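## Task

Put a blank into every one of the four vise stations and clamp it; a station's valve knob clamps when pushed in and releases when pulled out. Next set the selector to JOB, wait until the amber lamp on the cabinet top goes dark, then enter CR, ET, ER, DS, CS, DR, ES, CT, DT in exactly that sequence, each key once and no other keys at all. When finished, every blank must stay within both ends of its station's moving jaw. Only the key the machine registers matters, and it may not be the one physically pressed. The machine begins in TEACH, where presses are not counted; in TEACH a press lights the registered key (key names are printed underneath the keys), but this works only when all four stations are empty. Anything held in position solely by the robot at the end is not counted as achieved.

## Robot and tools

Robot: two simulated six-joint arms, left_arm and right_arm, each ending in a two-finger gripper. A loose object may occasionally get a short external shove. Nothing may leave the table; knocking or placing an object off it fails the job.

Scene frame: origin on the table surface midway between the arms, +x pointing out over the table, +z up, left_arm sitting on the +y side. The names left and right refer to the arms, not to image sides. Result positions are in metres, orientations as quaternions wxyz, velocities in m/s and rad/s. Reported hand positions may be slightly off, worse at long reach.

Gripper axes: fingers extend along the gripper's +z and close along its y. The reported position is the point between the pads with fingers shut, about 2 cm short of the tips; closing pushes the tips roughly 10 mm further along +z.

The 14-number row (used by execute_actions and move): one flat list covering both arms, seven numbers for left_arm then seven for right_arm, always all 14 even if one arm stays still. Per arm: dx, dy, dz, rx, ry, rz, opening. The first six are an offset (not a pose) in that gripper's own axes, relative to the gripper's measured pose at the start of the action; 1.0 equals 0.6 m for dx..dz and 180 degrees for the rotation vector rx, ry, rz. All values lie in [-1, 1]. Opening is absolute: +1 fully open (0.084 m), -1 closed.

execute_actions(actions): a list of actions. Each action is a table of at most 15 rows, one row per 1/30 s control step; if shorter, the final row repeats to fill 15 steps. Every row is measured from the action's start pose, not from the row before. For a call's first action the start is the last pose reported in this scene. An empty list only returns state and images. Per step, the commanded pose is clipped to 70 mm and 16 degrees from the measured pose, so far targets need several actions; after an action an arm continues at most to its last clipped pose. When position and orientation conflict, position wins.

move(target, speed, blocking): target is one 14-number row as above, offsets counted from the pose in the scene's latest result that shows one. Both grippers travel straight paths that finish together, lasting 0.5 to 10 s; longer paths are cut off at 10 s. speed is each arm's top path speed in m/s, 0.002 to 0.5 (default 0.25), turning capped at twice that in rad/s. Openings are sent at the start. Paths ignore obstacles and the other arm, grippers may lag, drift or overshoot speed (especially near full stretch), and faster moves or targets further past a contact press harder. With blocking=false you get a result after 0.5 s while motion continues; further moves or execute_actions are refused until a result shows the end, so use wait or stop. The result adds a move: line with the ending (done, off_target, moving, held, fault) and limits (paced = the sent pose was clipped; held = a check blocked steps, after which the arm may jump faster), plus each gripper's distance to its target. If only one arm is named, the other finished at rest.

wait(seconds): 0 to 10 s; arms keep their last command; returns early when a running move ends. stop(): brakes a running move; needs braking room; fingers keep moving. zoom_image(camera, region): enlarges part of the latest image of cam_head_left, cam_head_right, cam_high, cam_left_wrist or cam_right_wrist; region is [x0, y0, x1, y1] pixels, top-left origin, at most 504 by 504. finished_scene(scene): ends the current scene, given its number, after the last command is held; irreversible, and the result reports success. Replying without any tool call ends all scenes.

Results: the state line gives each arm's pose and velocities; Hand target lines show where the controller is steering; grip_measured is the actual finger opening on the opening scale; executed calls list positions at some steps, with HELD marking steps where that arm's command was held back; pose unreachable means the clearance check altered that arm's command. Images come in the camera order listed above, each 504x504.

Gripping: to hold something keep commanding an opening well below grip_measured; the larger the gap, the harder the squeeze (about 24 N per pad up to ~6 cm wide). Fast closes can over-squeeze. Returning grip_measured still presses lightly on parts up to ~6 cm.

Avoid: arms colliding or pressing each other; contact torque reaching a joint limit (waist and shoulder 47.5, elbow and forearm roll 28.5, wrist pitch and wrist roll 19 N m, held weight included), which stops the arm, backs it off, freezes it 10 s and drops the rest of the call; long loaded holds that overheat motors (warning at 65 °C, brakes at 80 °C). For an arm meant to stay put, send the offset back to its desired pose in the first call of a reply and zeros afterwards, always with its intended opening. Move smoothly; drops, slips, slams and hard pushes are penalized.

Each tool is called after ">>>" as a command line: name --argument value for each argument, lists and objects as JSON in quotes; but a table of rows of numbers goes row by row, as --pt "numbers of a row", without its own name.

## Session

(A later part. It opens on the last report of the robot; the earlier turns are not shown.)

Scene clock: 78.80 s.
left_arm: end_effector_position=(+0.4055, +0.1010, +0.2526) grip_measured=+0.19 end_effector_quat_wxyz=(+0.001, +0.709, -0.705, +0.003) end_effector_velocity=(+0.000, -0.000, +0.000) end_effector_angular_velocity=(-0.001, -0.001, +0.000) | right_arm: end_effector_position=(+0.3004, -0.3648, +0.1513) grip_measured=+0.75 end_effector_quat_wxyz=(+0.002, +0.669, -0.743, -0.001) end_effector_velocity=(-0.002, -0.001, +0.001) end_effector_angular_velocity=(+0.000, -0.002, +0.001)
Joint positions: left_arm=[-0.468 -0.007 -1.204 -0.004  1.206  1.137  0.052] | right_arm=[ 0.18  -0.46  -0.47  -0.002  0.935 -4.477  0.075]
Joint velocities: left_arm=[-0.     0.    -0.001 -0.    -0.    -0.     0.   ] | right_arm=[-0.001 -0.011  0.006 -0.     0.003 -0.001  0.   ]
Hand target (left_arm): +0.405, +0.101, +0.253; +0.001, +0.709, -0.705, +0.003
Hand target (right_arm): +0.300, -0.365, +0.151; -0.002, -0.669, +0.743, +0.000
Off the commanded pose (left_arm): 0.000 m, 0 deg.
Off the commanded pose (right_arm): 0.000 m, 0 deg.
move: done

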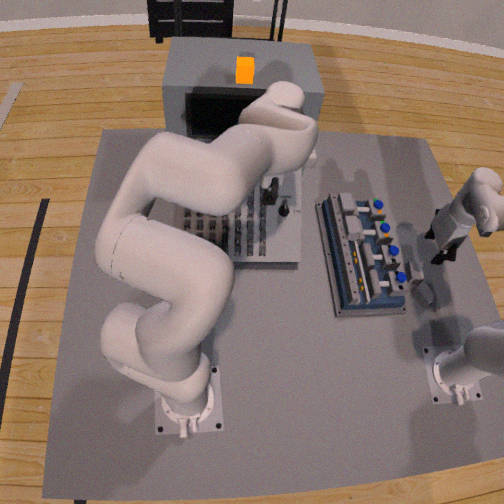

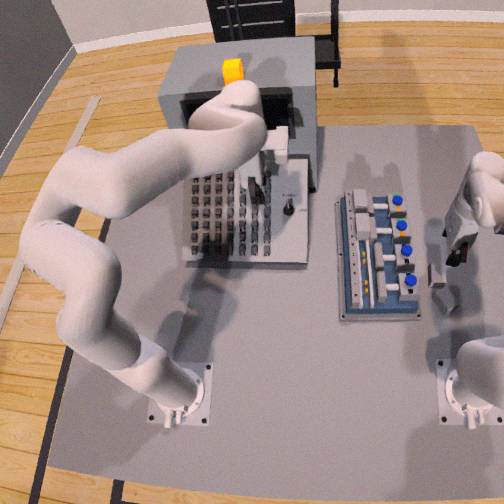

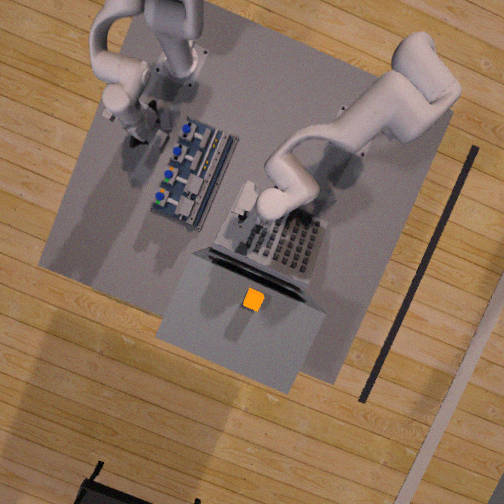

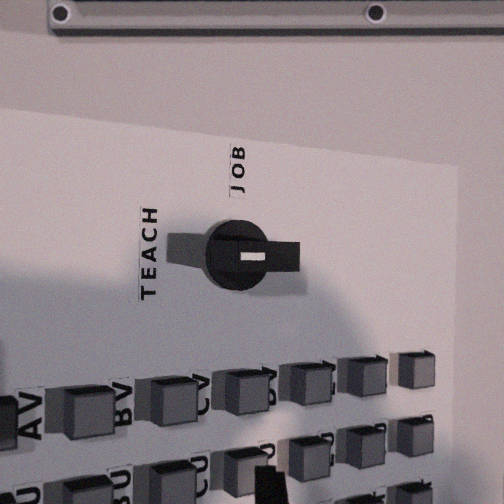

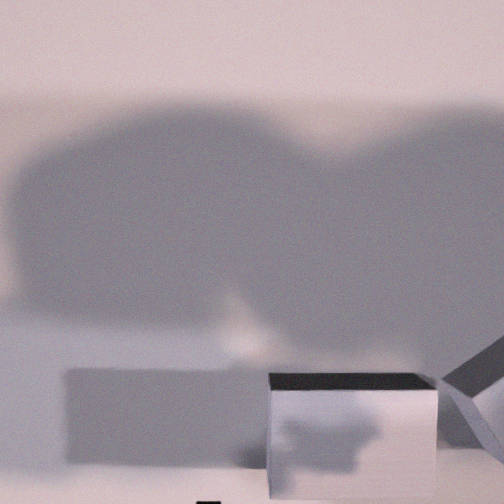

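>>> move --target '[-0.08,0,0,0,0,0,0.2,-0.006,0.002,0.178,0,0,0,0.75]' --speed 0.15

>>> execute_actions --actions '[[[0,0,0,0,0,0,0.2,0,0,0,0,0,0,0.5],[0,0,0,0,0,0,0.2,0,0,0,0,0,0,0.4],[0,0,0,0,0,0,0.2,0,0,0,0,0,0,0.4],[0,0,0,0,0,0,0.2,0,0,0,0,0,0,0.3],[0,0,0,0,0,0,0.2,0,0,0,0,0,0,0.3],[0,0,0,0,0,0,0.2,0,0,0,0,0,0,0.1]]]'

>>> move --target '[0,0,0,0,0,0,0.2,0,0,-0.22,0,0,-0.033,0.1]'

>>> move --target '[0,0,0,0,0,0,0.2,-0.33,-0.043,0.005,0,0,0,0.1]' --speed 0.3

Scene clock: 81.80 s.
left_arm: end_effector_position=(+0.4053, +0.1489, +0.2524) grip_measured=+0.19 end_effector_quat_wxyz=(+0.001, +0.709, -0.705, +0.003) end_effector_velocity=(+0.000, +0.001, +0.000) end_effector_angular_velocity=(+0.001, -0.000, +0.000) | right_arm: end_effector_position=(+0.2989, -0.3610, +0.0449) grip_measured=+0.75 end_effector_quat_wxyz=(+0.002, +0.670, -0.743, -0.001) end_effector_velocity=(-0.000, -0.000, -0.002) end_effector_angular_velocity=(-0.000, +0.002, -0.000)
Joint positions: left_arm=[-0.373 -0.069 -1.134 -0.005  1.198  1.232  0.052] | right_arm=[ 0.192 -0.168 -0.347 -0.002  0.519 -4.465  0.075]
Joint velocities: left_arm=[ 0.001 -0.     0.     0.001  0.     0.    -0.   ] | right_arm=[-0.001  0.007  0.001 -0.    -0.006 -0.    -0.   ]
Hand target (left_arm): +0.405, +0.149, +0.252; +0.001, +0.709, -0.705, +0.003
Hand target (right_arm): +0.299, -0.361, +0.045; -0.002, -0.670, +0.743, +0.001
Off the commanded pose (left_arm): 0.000 m, 0 deg.
Off the commanded pose (right_arm): 0.001 m, 0 deg.
move: done

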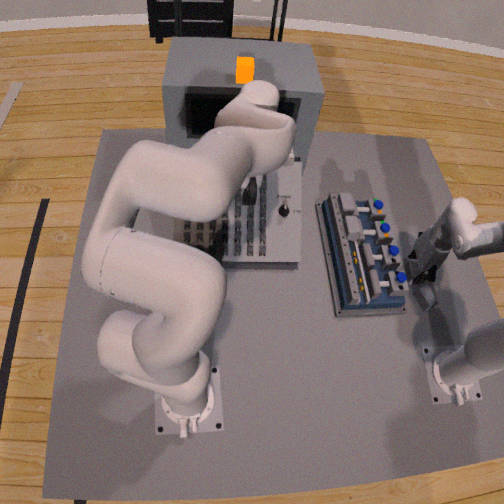

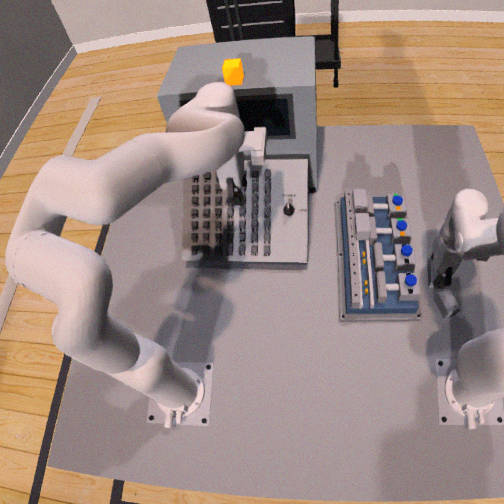

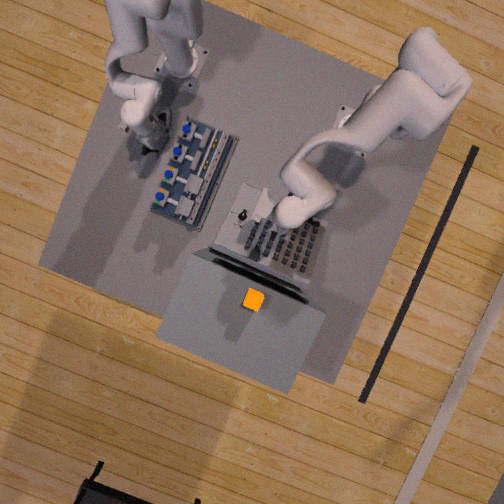

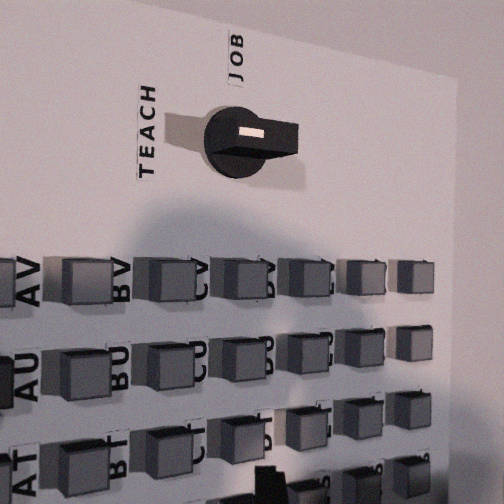

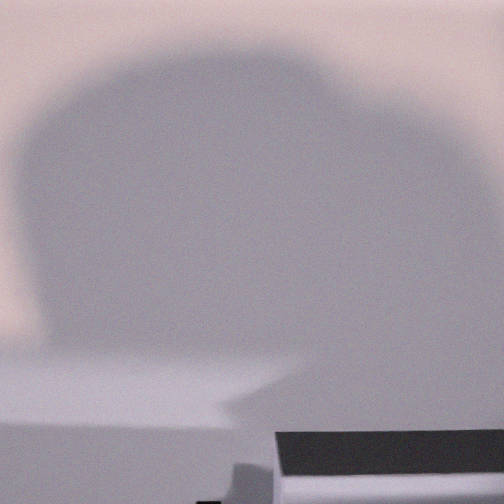

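Scene clock: 82.30 s.
left_arm: end_effector_position=(+0.4053, +0.1489, +0.2524) grip_measured=+0.19 end_effector_quat_wxyz=(+0.001, +0.709, -0.705, +0.003) end_effector_velocity=(-0.000, -0.000, +0.000) end_effector_angular_velocity=(-0.001, +0.000, +0.001) | right_arm: end_effector_position=(+0.2989, -0.3610, +0.0449) grip_measured=+0.37 end_effector_quat_wxyz=(+0.002, +0.670, -0.743, -0.001) end_effector_velocity=(-0.000, +0.000, -0.000) end_effector_angular_velocity=(+0.000, +0.001, -0.000)
Joint positions: left_arm=[-0.373 -0.069 -1.134 -0.005  1.198  1.232  0.052] | right_arm=[ 0.192 -0.168 -0.347 -0.002  0.519 -4.465  0.06 ]
Joint velocities: left_arm=[ 0.    -0.     0.    -0.001 -0.    -0.001  0.   ] | right_arm=[ 0.     0.002 -0.001  0.001 -0.    -0.     0.   ]
Hand target (left_arm): +0.405, +0.149, +0.252; +0.001, +0.709, -0.705, +0.003
Hand target (right_arm): +0.299, -0.361, +0.045; -0.002, -0.670, +0.743, +0.001
Off the commanded pose (left_arm): 0.000 m, 0 deg.
Off the commanded pose (right_arm): 0.000 m, 0 deg.
Step readings (end_effector_position):
0: left_arm (+0.4053, +0.1489, +0.2524) | right_arm (+0.2989, -0.3610, +0.0449)
1: left_arm (+0.4053, +0.1489, +0.2524) | right_arm (+0.2989, -0.3610, +0.0448)
2: left_arm (+0.4053, +0.1489, +0.2524) | right_arm (+0.2989, -0.3610, +0.0448)
4: left_arm (+0.4053, +0.1489, +0.2524) | right_arm (+0.2988, -0.3610, +0.0448)
8: left_arm (+0.4053, +0.1489, +0.2524) | right_arm (+0.2989, -0.3610, +0.0449)
15: end_effector_position above

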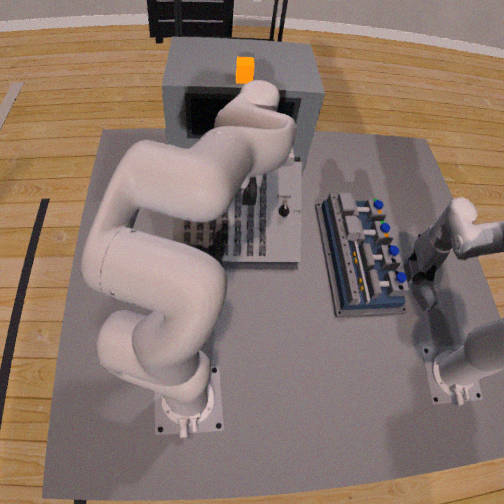

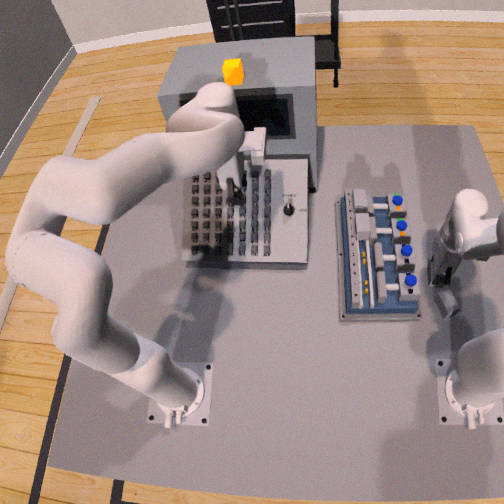

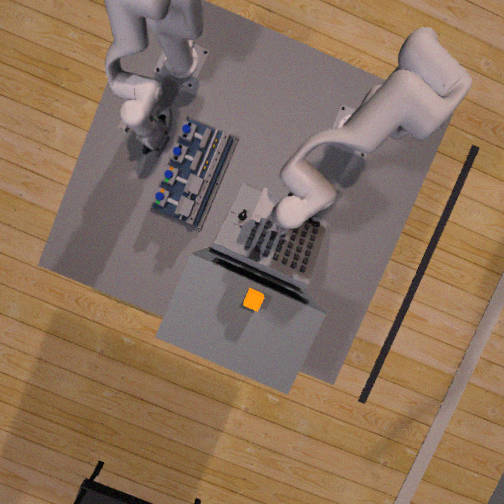

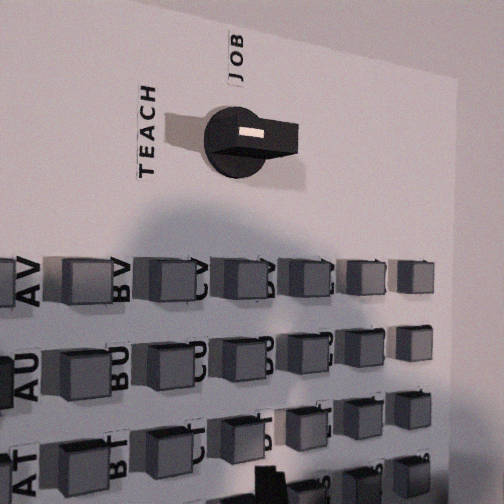

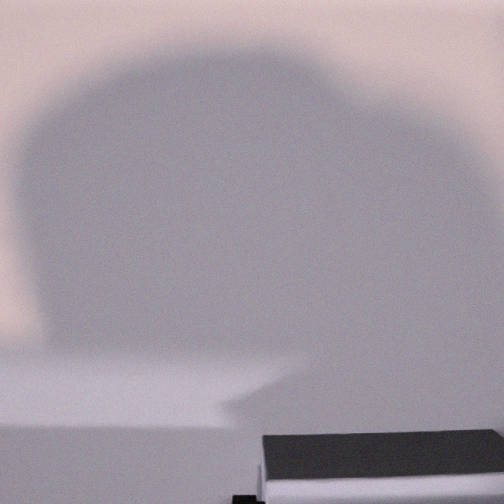

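Scene clock: 83.40 s.
left_arm: end_effector_position=(+0.4053, +0.1489, +0.2524) grip_measured=+0.19 end_effector_quat_wxyz=(+0.001, +0.709, -0.705, +0.003) end_effector_velocity=(-0.000, +0.000, -0.000) end_effector_angular_velocity=(+0.000, -0.000, +0.000) | right_arm: end_effector_position=(+0.2996, -0.3612, +0.1763) grip_measured=+0.37 end_effector_quat_wxyz=(+0.002, +0.707, -0.707, -0.001) end_effector_velocity=(+0.002, +0.000, +0.004) end_effector_angular_velocity=(+0.001, -0.007, +0.001)
Joint positions: left_arm=[-0.373 -0.069 -1.134 -0.005  1.198  1.232  0.052] | right_arm=[ 0.192 -0.501 -0.516 -0.002  1.022 -4.568  0.06 ]
Joint velocities: left_arm=[ 0.    -0.     0.001  0.    -0.    -0.     0.   ] | right_arm=[-0.    -0.006 -0.006 -0.     0.005 -0.001 -0.   ]
Hand target (left_arm): +0.405, +0.149, +0.252; +0.001, +0.709, -0.705, +0.003
Hand target (right_arm): +0.300, -0.361, +0.177; +0.002, +0.707, -0.707, -0.000
Off the commanded pose (left_arm): 0.000 m, 0 deg.
Off the commanded pose (right_arm): 0.001 m, 0 deg.
move: done

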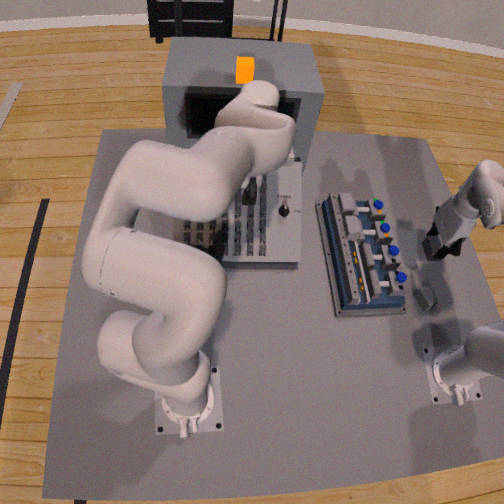

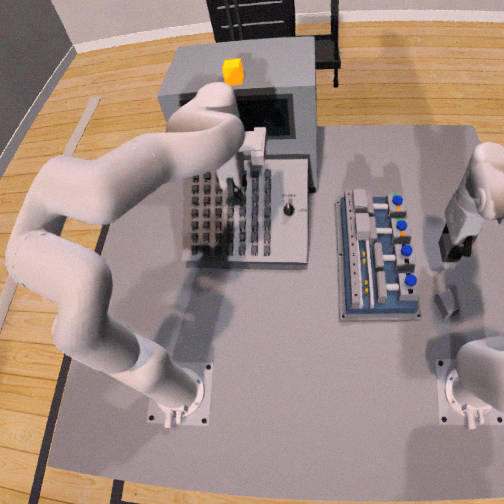

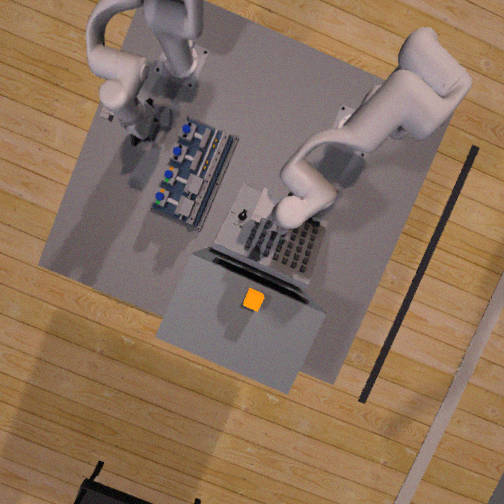

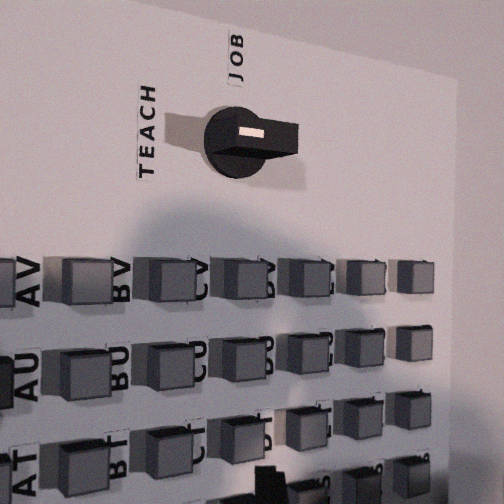

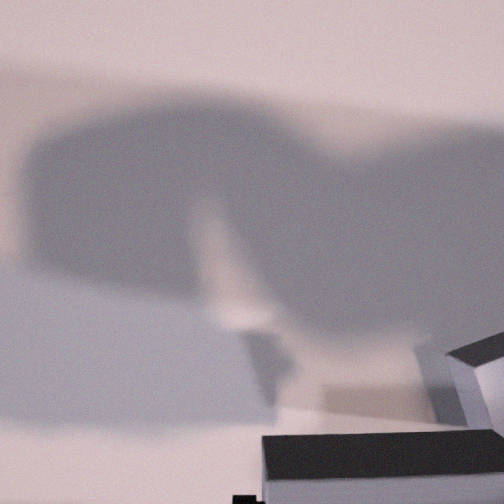

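Scene clock: 84.67 s.
left_arm: end_effector_position=(+0.4053, +0.1489, +0.2524) grip_measured=+0.19 end_effector_quat_wxyz=(+0.001, +0.709, -0.705, +0.003) end_effector_velocity=(-0.000, +0.000, +0.000) end_effector_angular_velocity=(-0.001, +0.001, +0.001) | right_arm: end_effector_position=(+0.3253, -0.1631, +0.1730) grip_measured=+0.37 end_effector_quat_wxyz=(+0.002, +0.707, -0.707, -0.001) end_effector_velocity=(-0.000, +0.002, +0.000) end_effector_angular_velocity=(+0.000, +0.001, +0.001)
Joint positions: left_arm=[-0.373 -0.069 -1.134 -0.005  1.198  1.232  0.052] | right_arm=[ 0.669 -0.128 -0.838  0.003  0.969 -4.094  0.06 ]
Joint velocities: left_arm=[ 0.    -0.001 -0.    -0.001  0.002  0.    -0.   ] | right_arm=[ 0.004  0.004 -0.005  0.001  0.001  0.003  0.   ]
Hand target (left_arm): +0.405, +0.149, +0.252; +0.001, +0.709, -0.705, +0.003
Hand target (right_arm): +0.325, -0.163, +0.173; +0.002, +0.707, -0.707, -0.001
Off the commanded pose (left_arm): 0.000 m, 0 deg.
Off the commanded pose (right_arm): 0.000 m, 0 deg.
move: done

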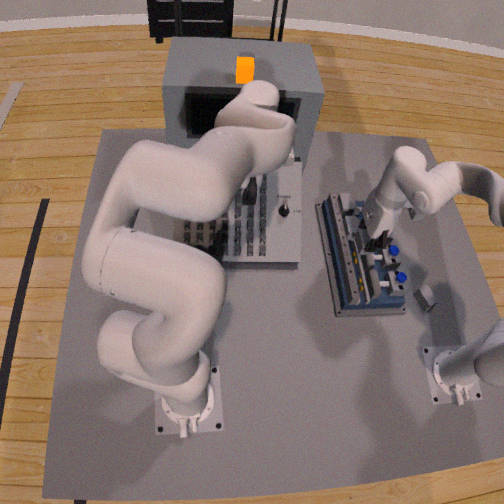

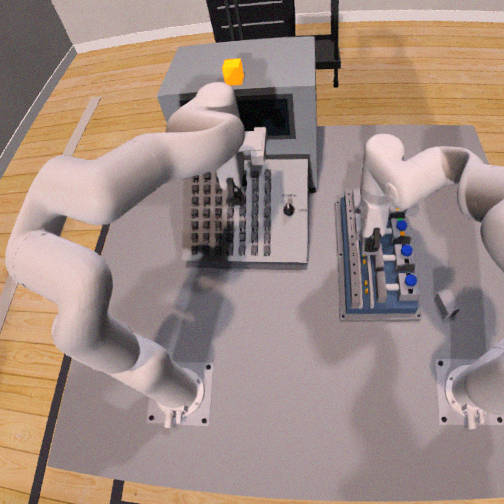

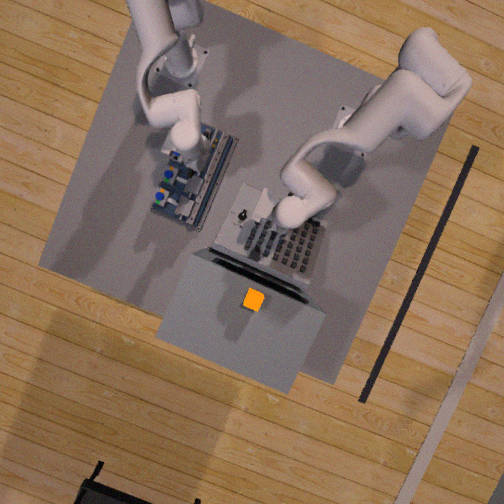

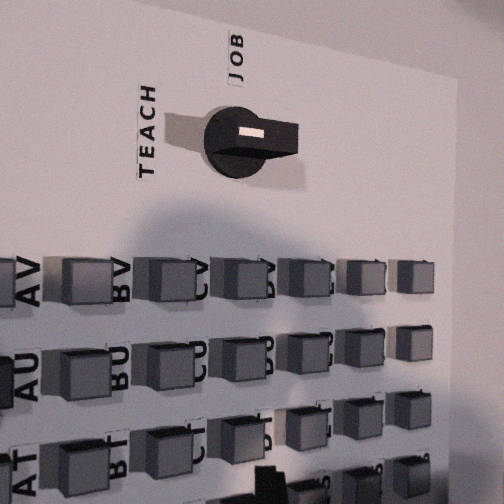

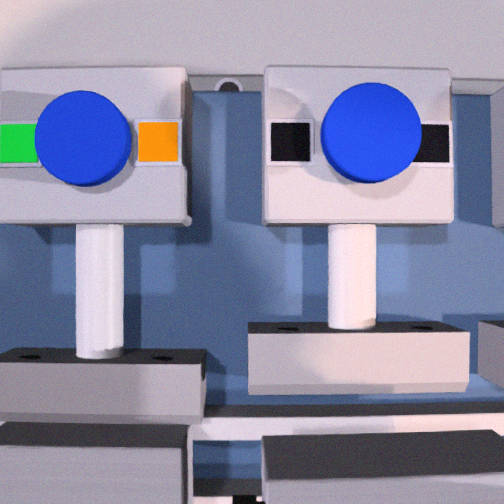

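>>> move --target '[0,0,0,0,0,0,0.2,0,0.002,0.102,0,0,0,0.1]' --speed 0.09

>>> execute_actions --actions '[[[0,0,0,0,0,0,0.2,0,0,0.002,0,0,0,0.1],[0,0,0,0,0,0,0.2,0,0,0.002,0,0,0,0.1],[0,0,0,0,0,0,0.2,0,0,0.002,0,0,0,0.1],[0,0,0,0,0,0,0.2,0,0,0.002,0,0,0,0.6]]]'

>>> move --target '[0,0,0,0,0,0,0.2,0,0,-0.085,0,0,0,0.6]'

Scene clock: 86.93 s.
left_arm: end_effector_position=(+0.4053, +0.1489, +0.2524) grip_measured=+0.19 end_effector_quat_wxyz=(+0.001, +0.709, -0.705, +0.003) end_effector_velocity=(+0.000, +0.000, +0.000) end_effector_angular_velocity=(-0.000, -0.001, +0.000) | right_arm: end_effector_position=(+0.3251, -0.1619, +0.1145) grip_measured=+0.37 end_effector_quat_wxyz=(-0.001, +0.707, -0.707, -0.001) end_effector_velocity=(-0.001, -0.000, -0.002) end_effector_angular_velocity=(-0.001, +0.002, -0.000)
Joint positions: left_arm=[-0.373 -0.069 -1.134 -0.005  1.198  1.232  0.052] | right_arm=[ 0.672 -0.032 -0.754  0.004  0.783 -4.092  0.06 ]
Joint velocities: left_arm=[ 0. -0. -0.  0. -0.  0.  0.] | right_arm=[ 0.     0.003  0.003  0.    -0.003  0.     0.   ]
Hand target (left_arm): +0.405, +0.149, +0.252; +0.001, +0.709, -0.705, +0.003
Hand target (right_arm): +0.324, -0.163, +0.112; +0.002, +0.707, -0.707, -0.002
Off the commanded pose (left_arm): 0.000 m, 0 deg.
Off the commanded pose (right_arm): 0.003 m, 0 deg.
move: done

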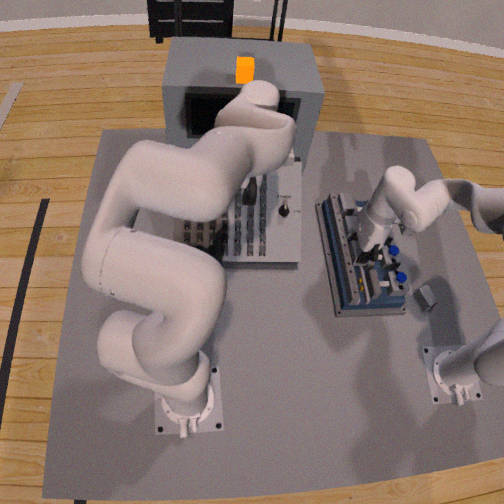

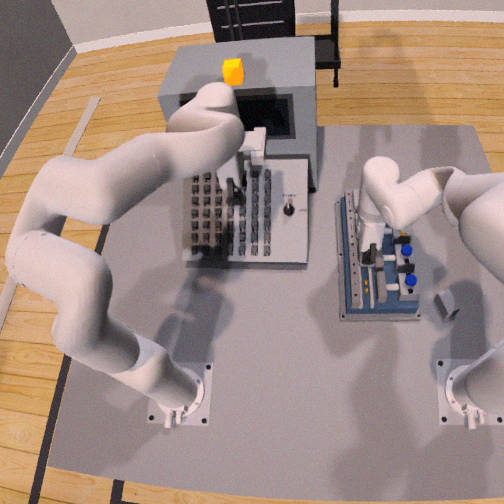

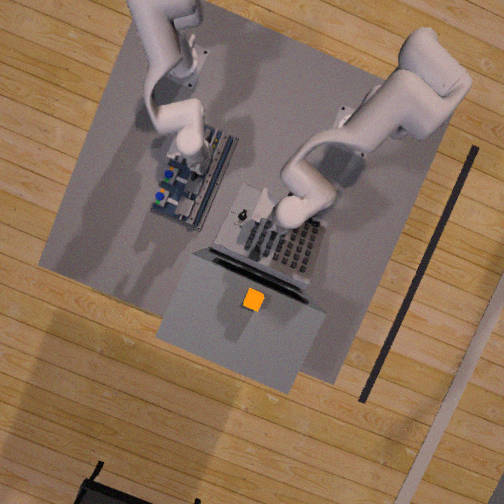

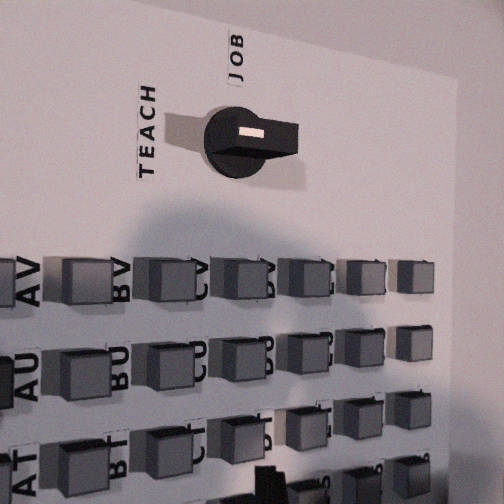

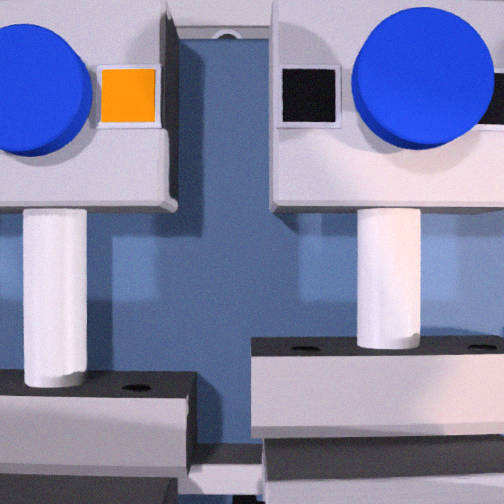

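Scene clock: 87.43 s.
left_arm: end_effector_position=(+0.4053, +0.1489, +0.2524) grip_measured=+0.19 end_effector_quat_wxyz=(+0.001, +0.709, -0.705, +0.003) end_effector_velocity=(-0.000, +0.000, -0.000) end_effector_angular_velocity=(+0.002, +0.001, -0.001) | right_arm: end_effector_position=(+0.3248, -0.1622, +0.1126) grip_measured=+0.59 end_effector_quat_wxyz=(-0.001, +0.707, -0.707, -0.001) end_effector_velocity=(+0.003, +0.002, +0.006) end_effector_angular_velocity=(+0.008, -0.011, +0.001)
Joint positions: left_arm=[-0.373 -0.069 -1.134 -0.005  1.198  1.232  0.052] | right_arm=[ 0.672 -0.028 -0.752  0.004  0.779 -4.092  0.069]
Joint velocities: left_arm=[-0.     0.001 -0.     0.001  0.001  0.     0.   ] | right_arm=[ 0.001 -0.008 -0.006  0.     0.001 -0.     0.001]
Hand target (left_arm): +0.405, +0.149, +0.252; +0.001, +0.709, -0.705, +0.003
Hand target (right_arm): +0.325, -0.162, +0.113; -0.001, +0.707, -0.707, -0.001
Off the commanded pose (left_arm): 0.000 m, 0 deg.
Off the commanded pose (right_arm): 0.001 m, 0 deg.
Step readings (end_effector_position):
0: left_arm (+0.4053, +0.1489, +0.2524) | right_arm (+0.3251, -0.1619, +0.1145)
1: left_arm (+0.4053, +0.1489, +0.2524) | right_arm (+0.3251, -0.1619, +0.1144)
2: left_arm (+0.4053, +0.1489, +0.2524) | right_arm (+0.3253, -0.1618, +0.1145)
4: left_arm (+0.4053, +0.1489, +0.2524) | right_arm (+0.3255, -0.1616, +0.1144)
8: left_arm (+0.4053, +0.1489, +0.2524) | right_arm (+0.3232, -0.1634, +0.1103)
15: end_effector_position above

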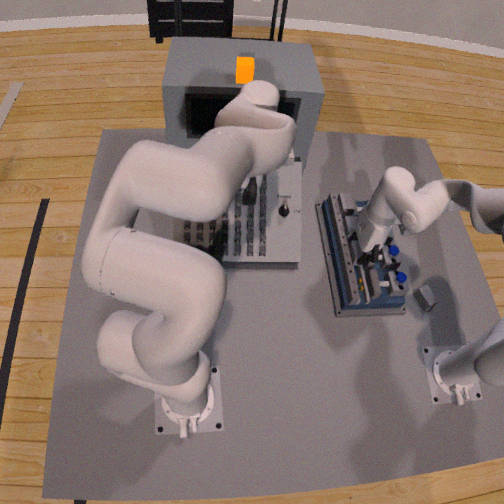

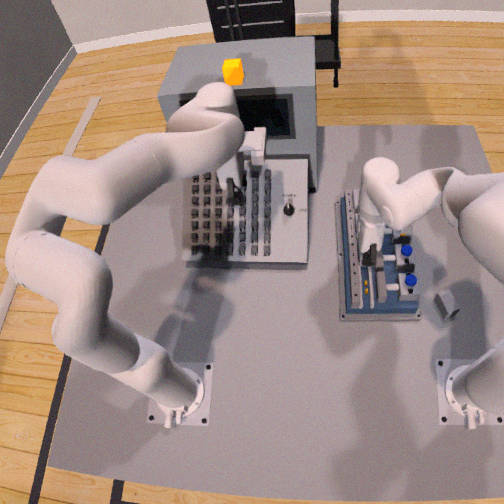

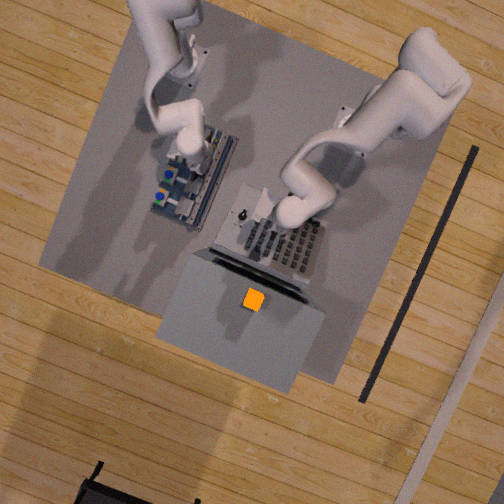

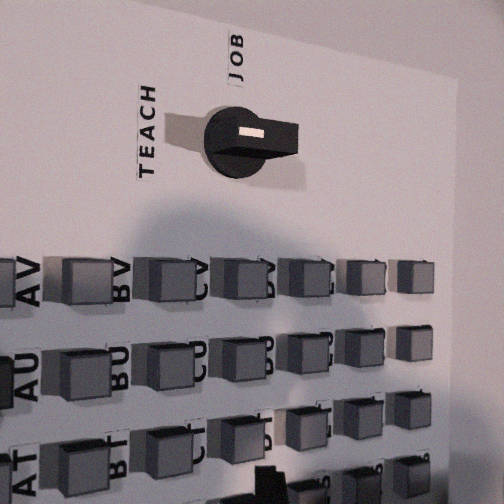

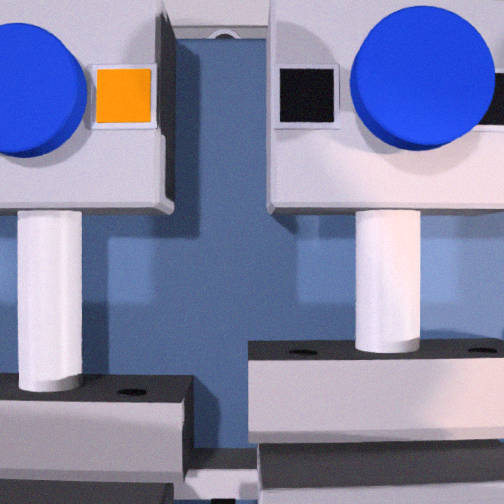

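Scene clock: 88.27 s.
left_arm: end_effector_position=(+0.4053, +0.1489, +0.2524) grip_measured=+0.19 end_effector_quat_wxyz=(+0.001, +0.709, -0.705, +0.003) end_effector_velocity=(-0.000, -0.000, -0.000) end_effector_angular_velocity=(-0.000, +0.001, +0.000) | right_arm: end_effector_position=(+0.3248, -0.1625, +0.1630) grip_measured=+0.59 end_effector_quat_wxyz=(-0.000, +0.707, -0.707, -0.001) end_effector_velocity=(+0.001, +0.001, +0.003) end_effector_angular_velocity=(+0.002, -0.003, -0.000)
Joint positions: left_arm=[-0.373 -0.069 -1.134 -0.005  1.198  1.232  0.052] | right_arm=[ 0.671 -0.117 -0.818  0.003  0.934 -4.092  0.069]
Joint velocities: left_arm=[ 0.  0.  0. -0.  0. -0. -0.] | right_arm=[-0.    -0.003 -0.006 -0.     0.006  0.     0.   ]
Hand target (left_arm): +0.405, +0.149, +0.252; +0.001, +0.709, -0.705, +0.003
Hand target (right_arm): +0.325, -0.162, +0.164; -0.001, +0.707, -0.707, -0.001
Off the commanded pose (left_arm): 0.000 m, 0 deg.
Off the commanded pose (right_arm): 0.001 m, 0 deg.
move: done

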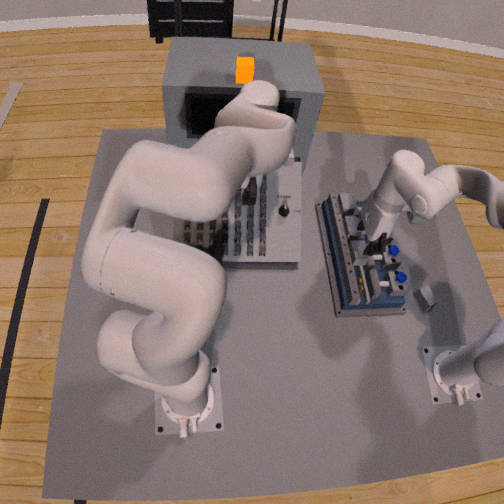

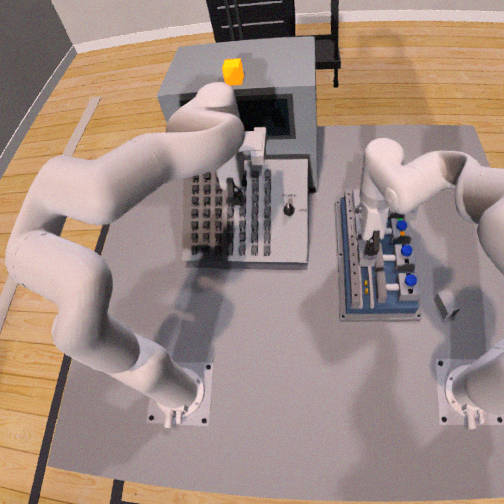

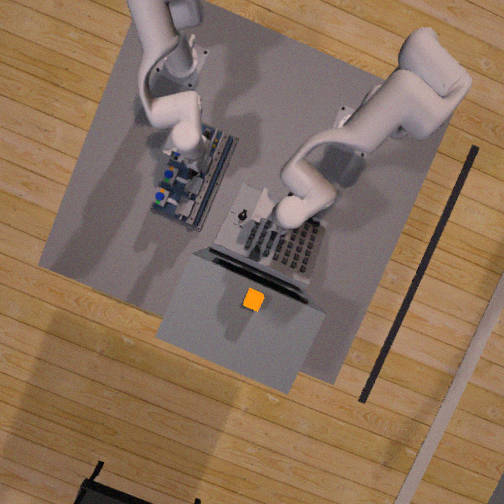

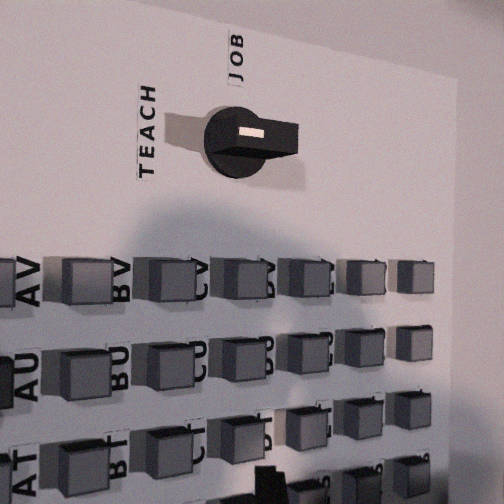

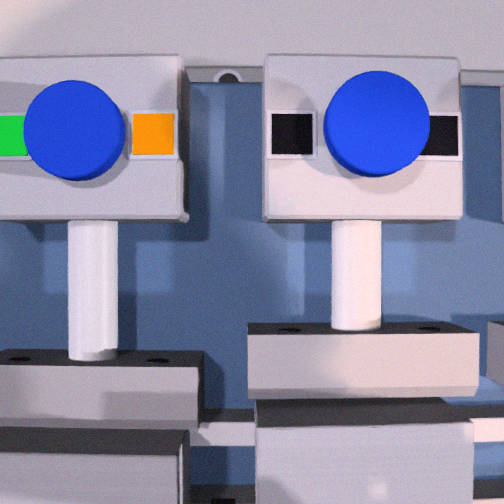

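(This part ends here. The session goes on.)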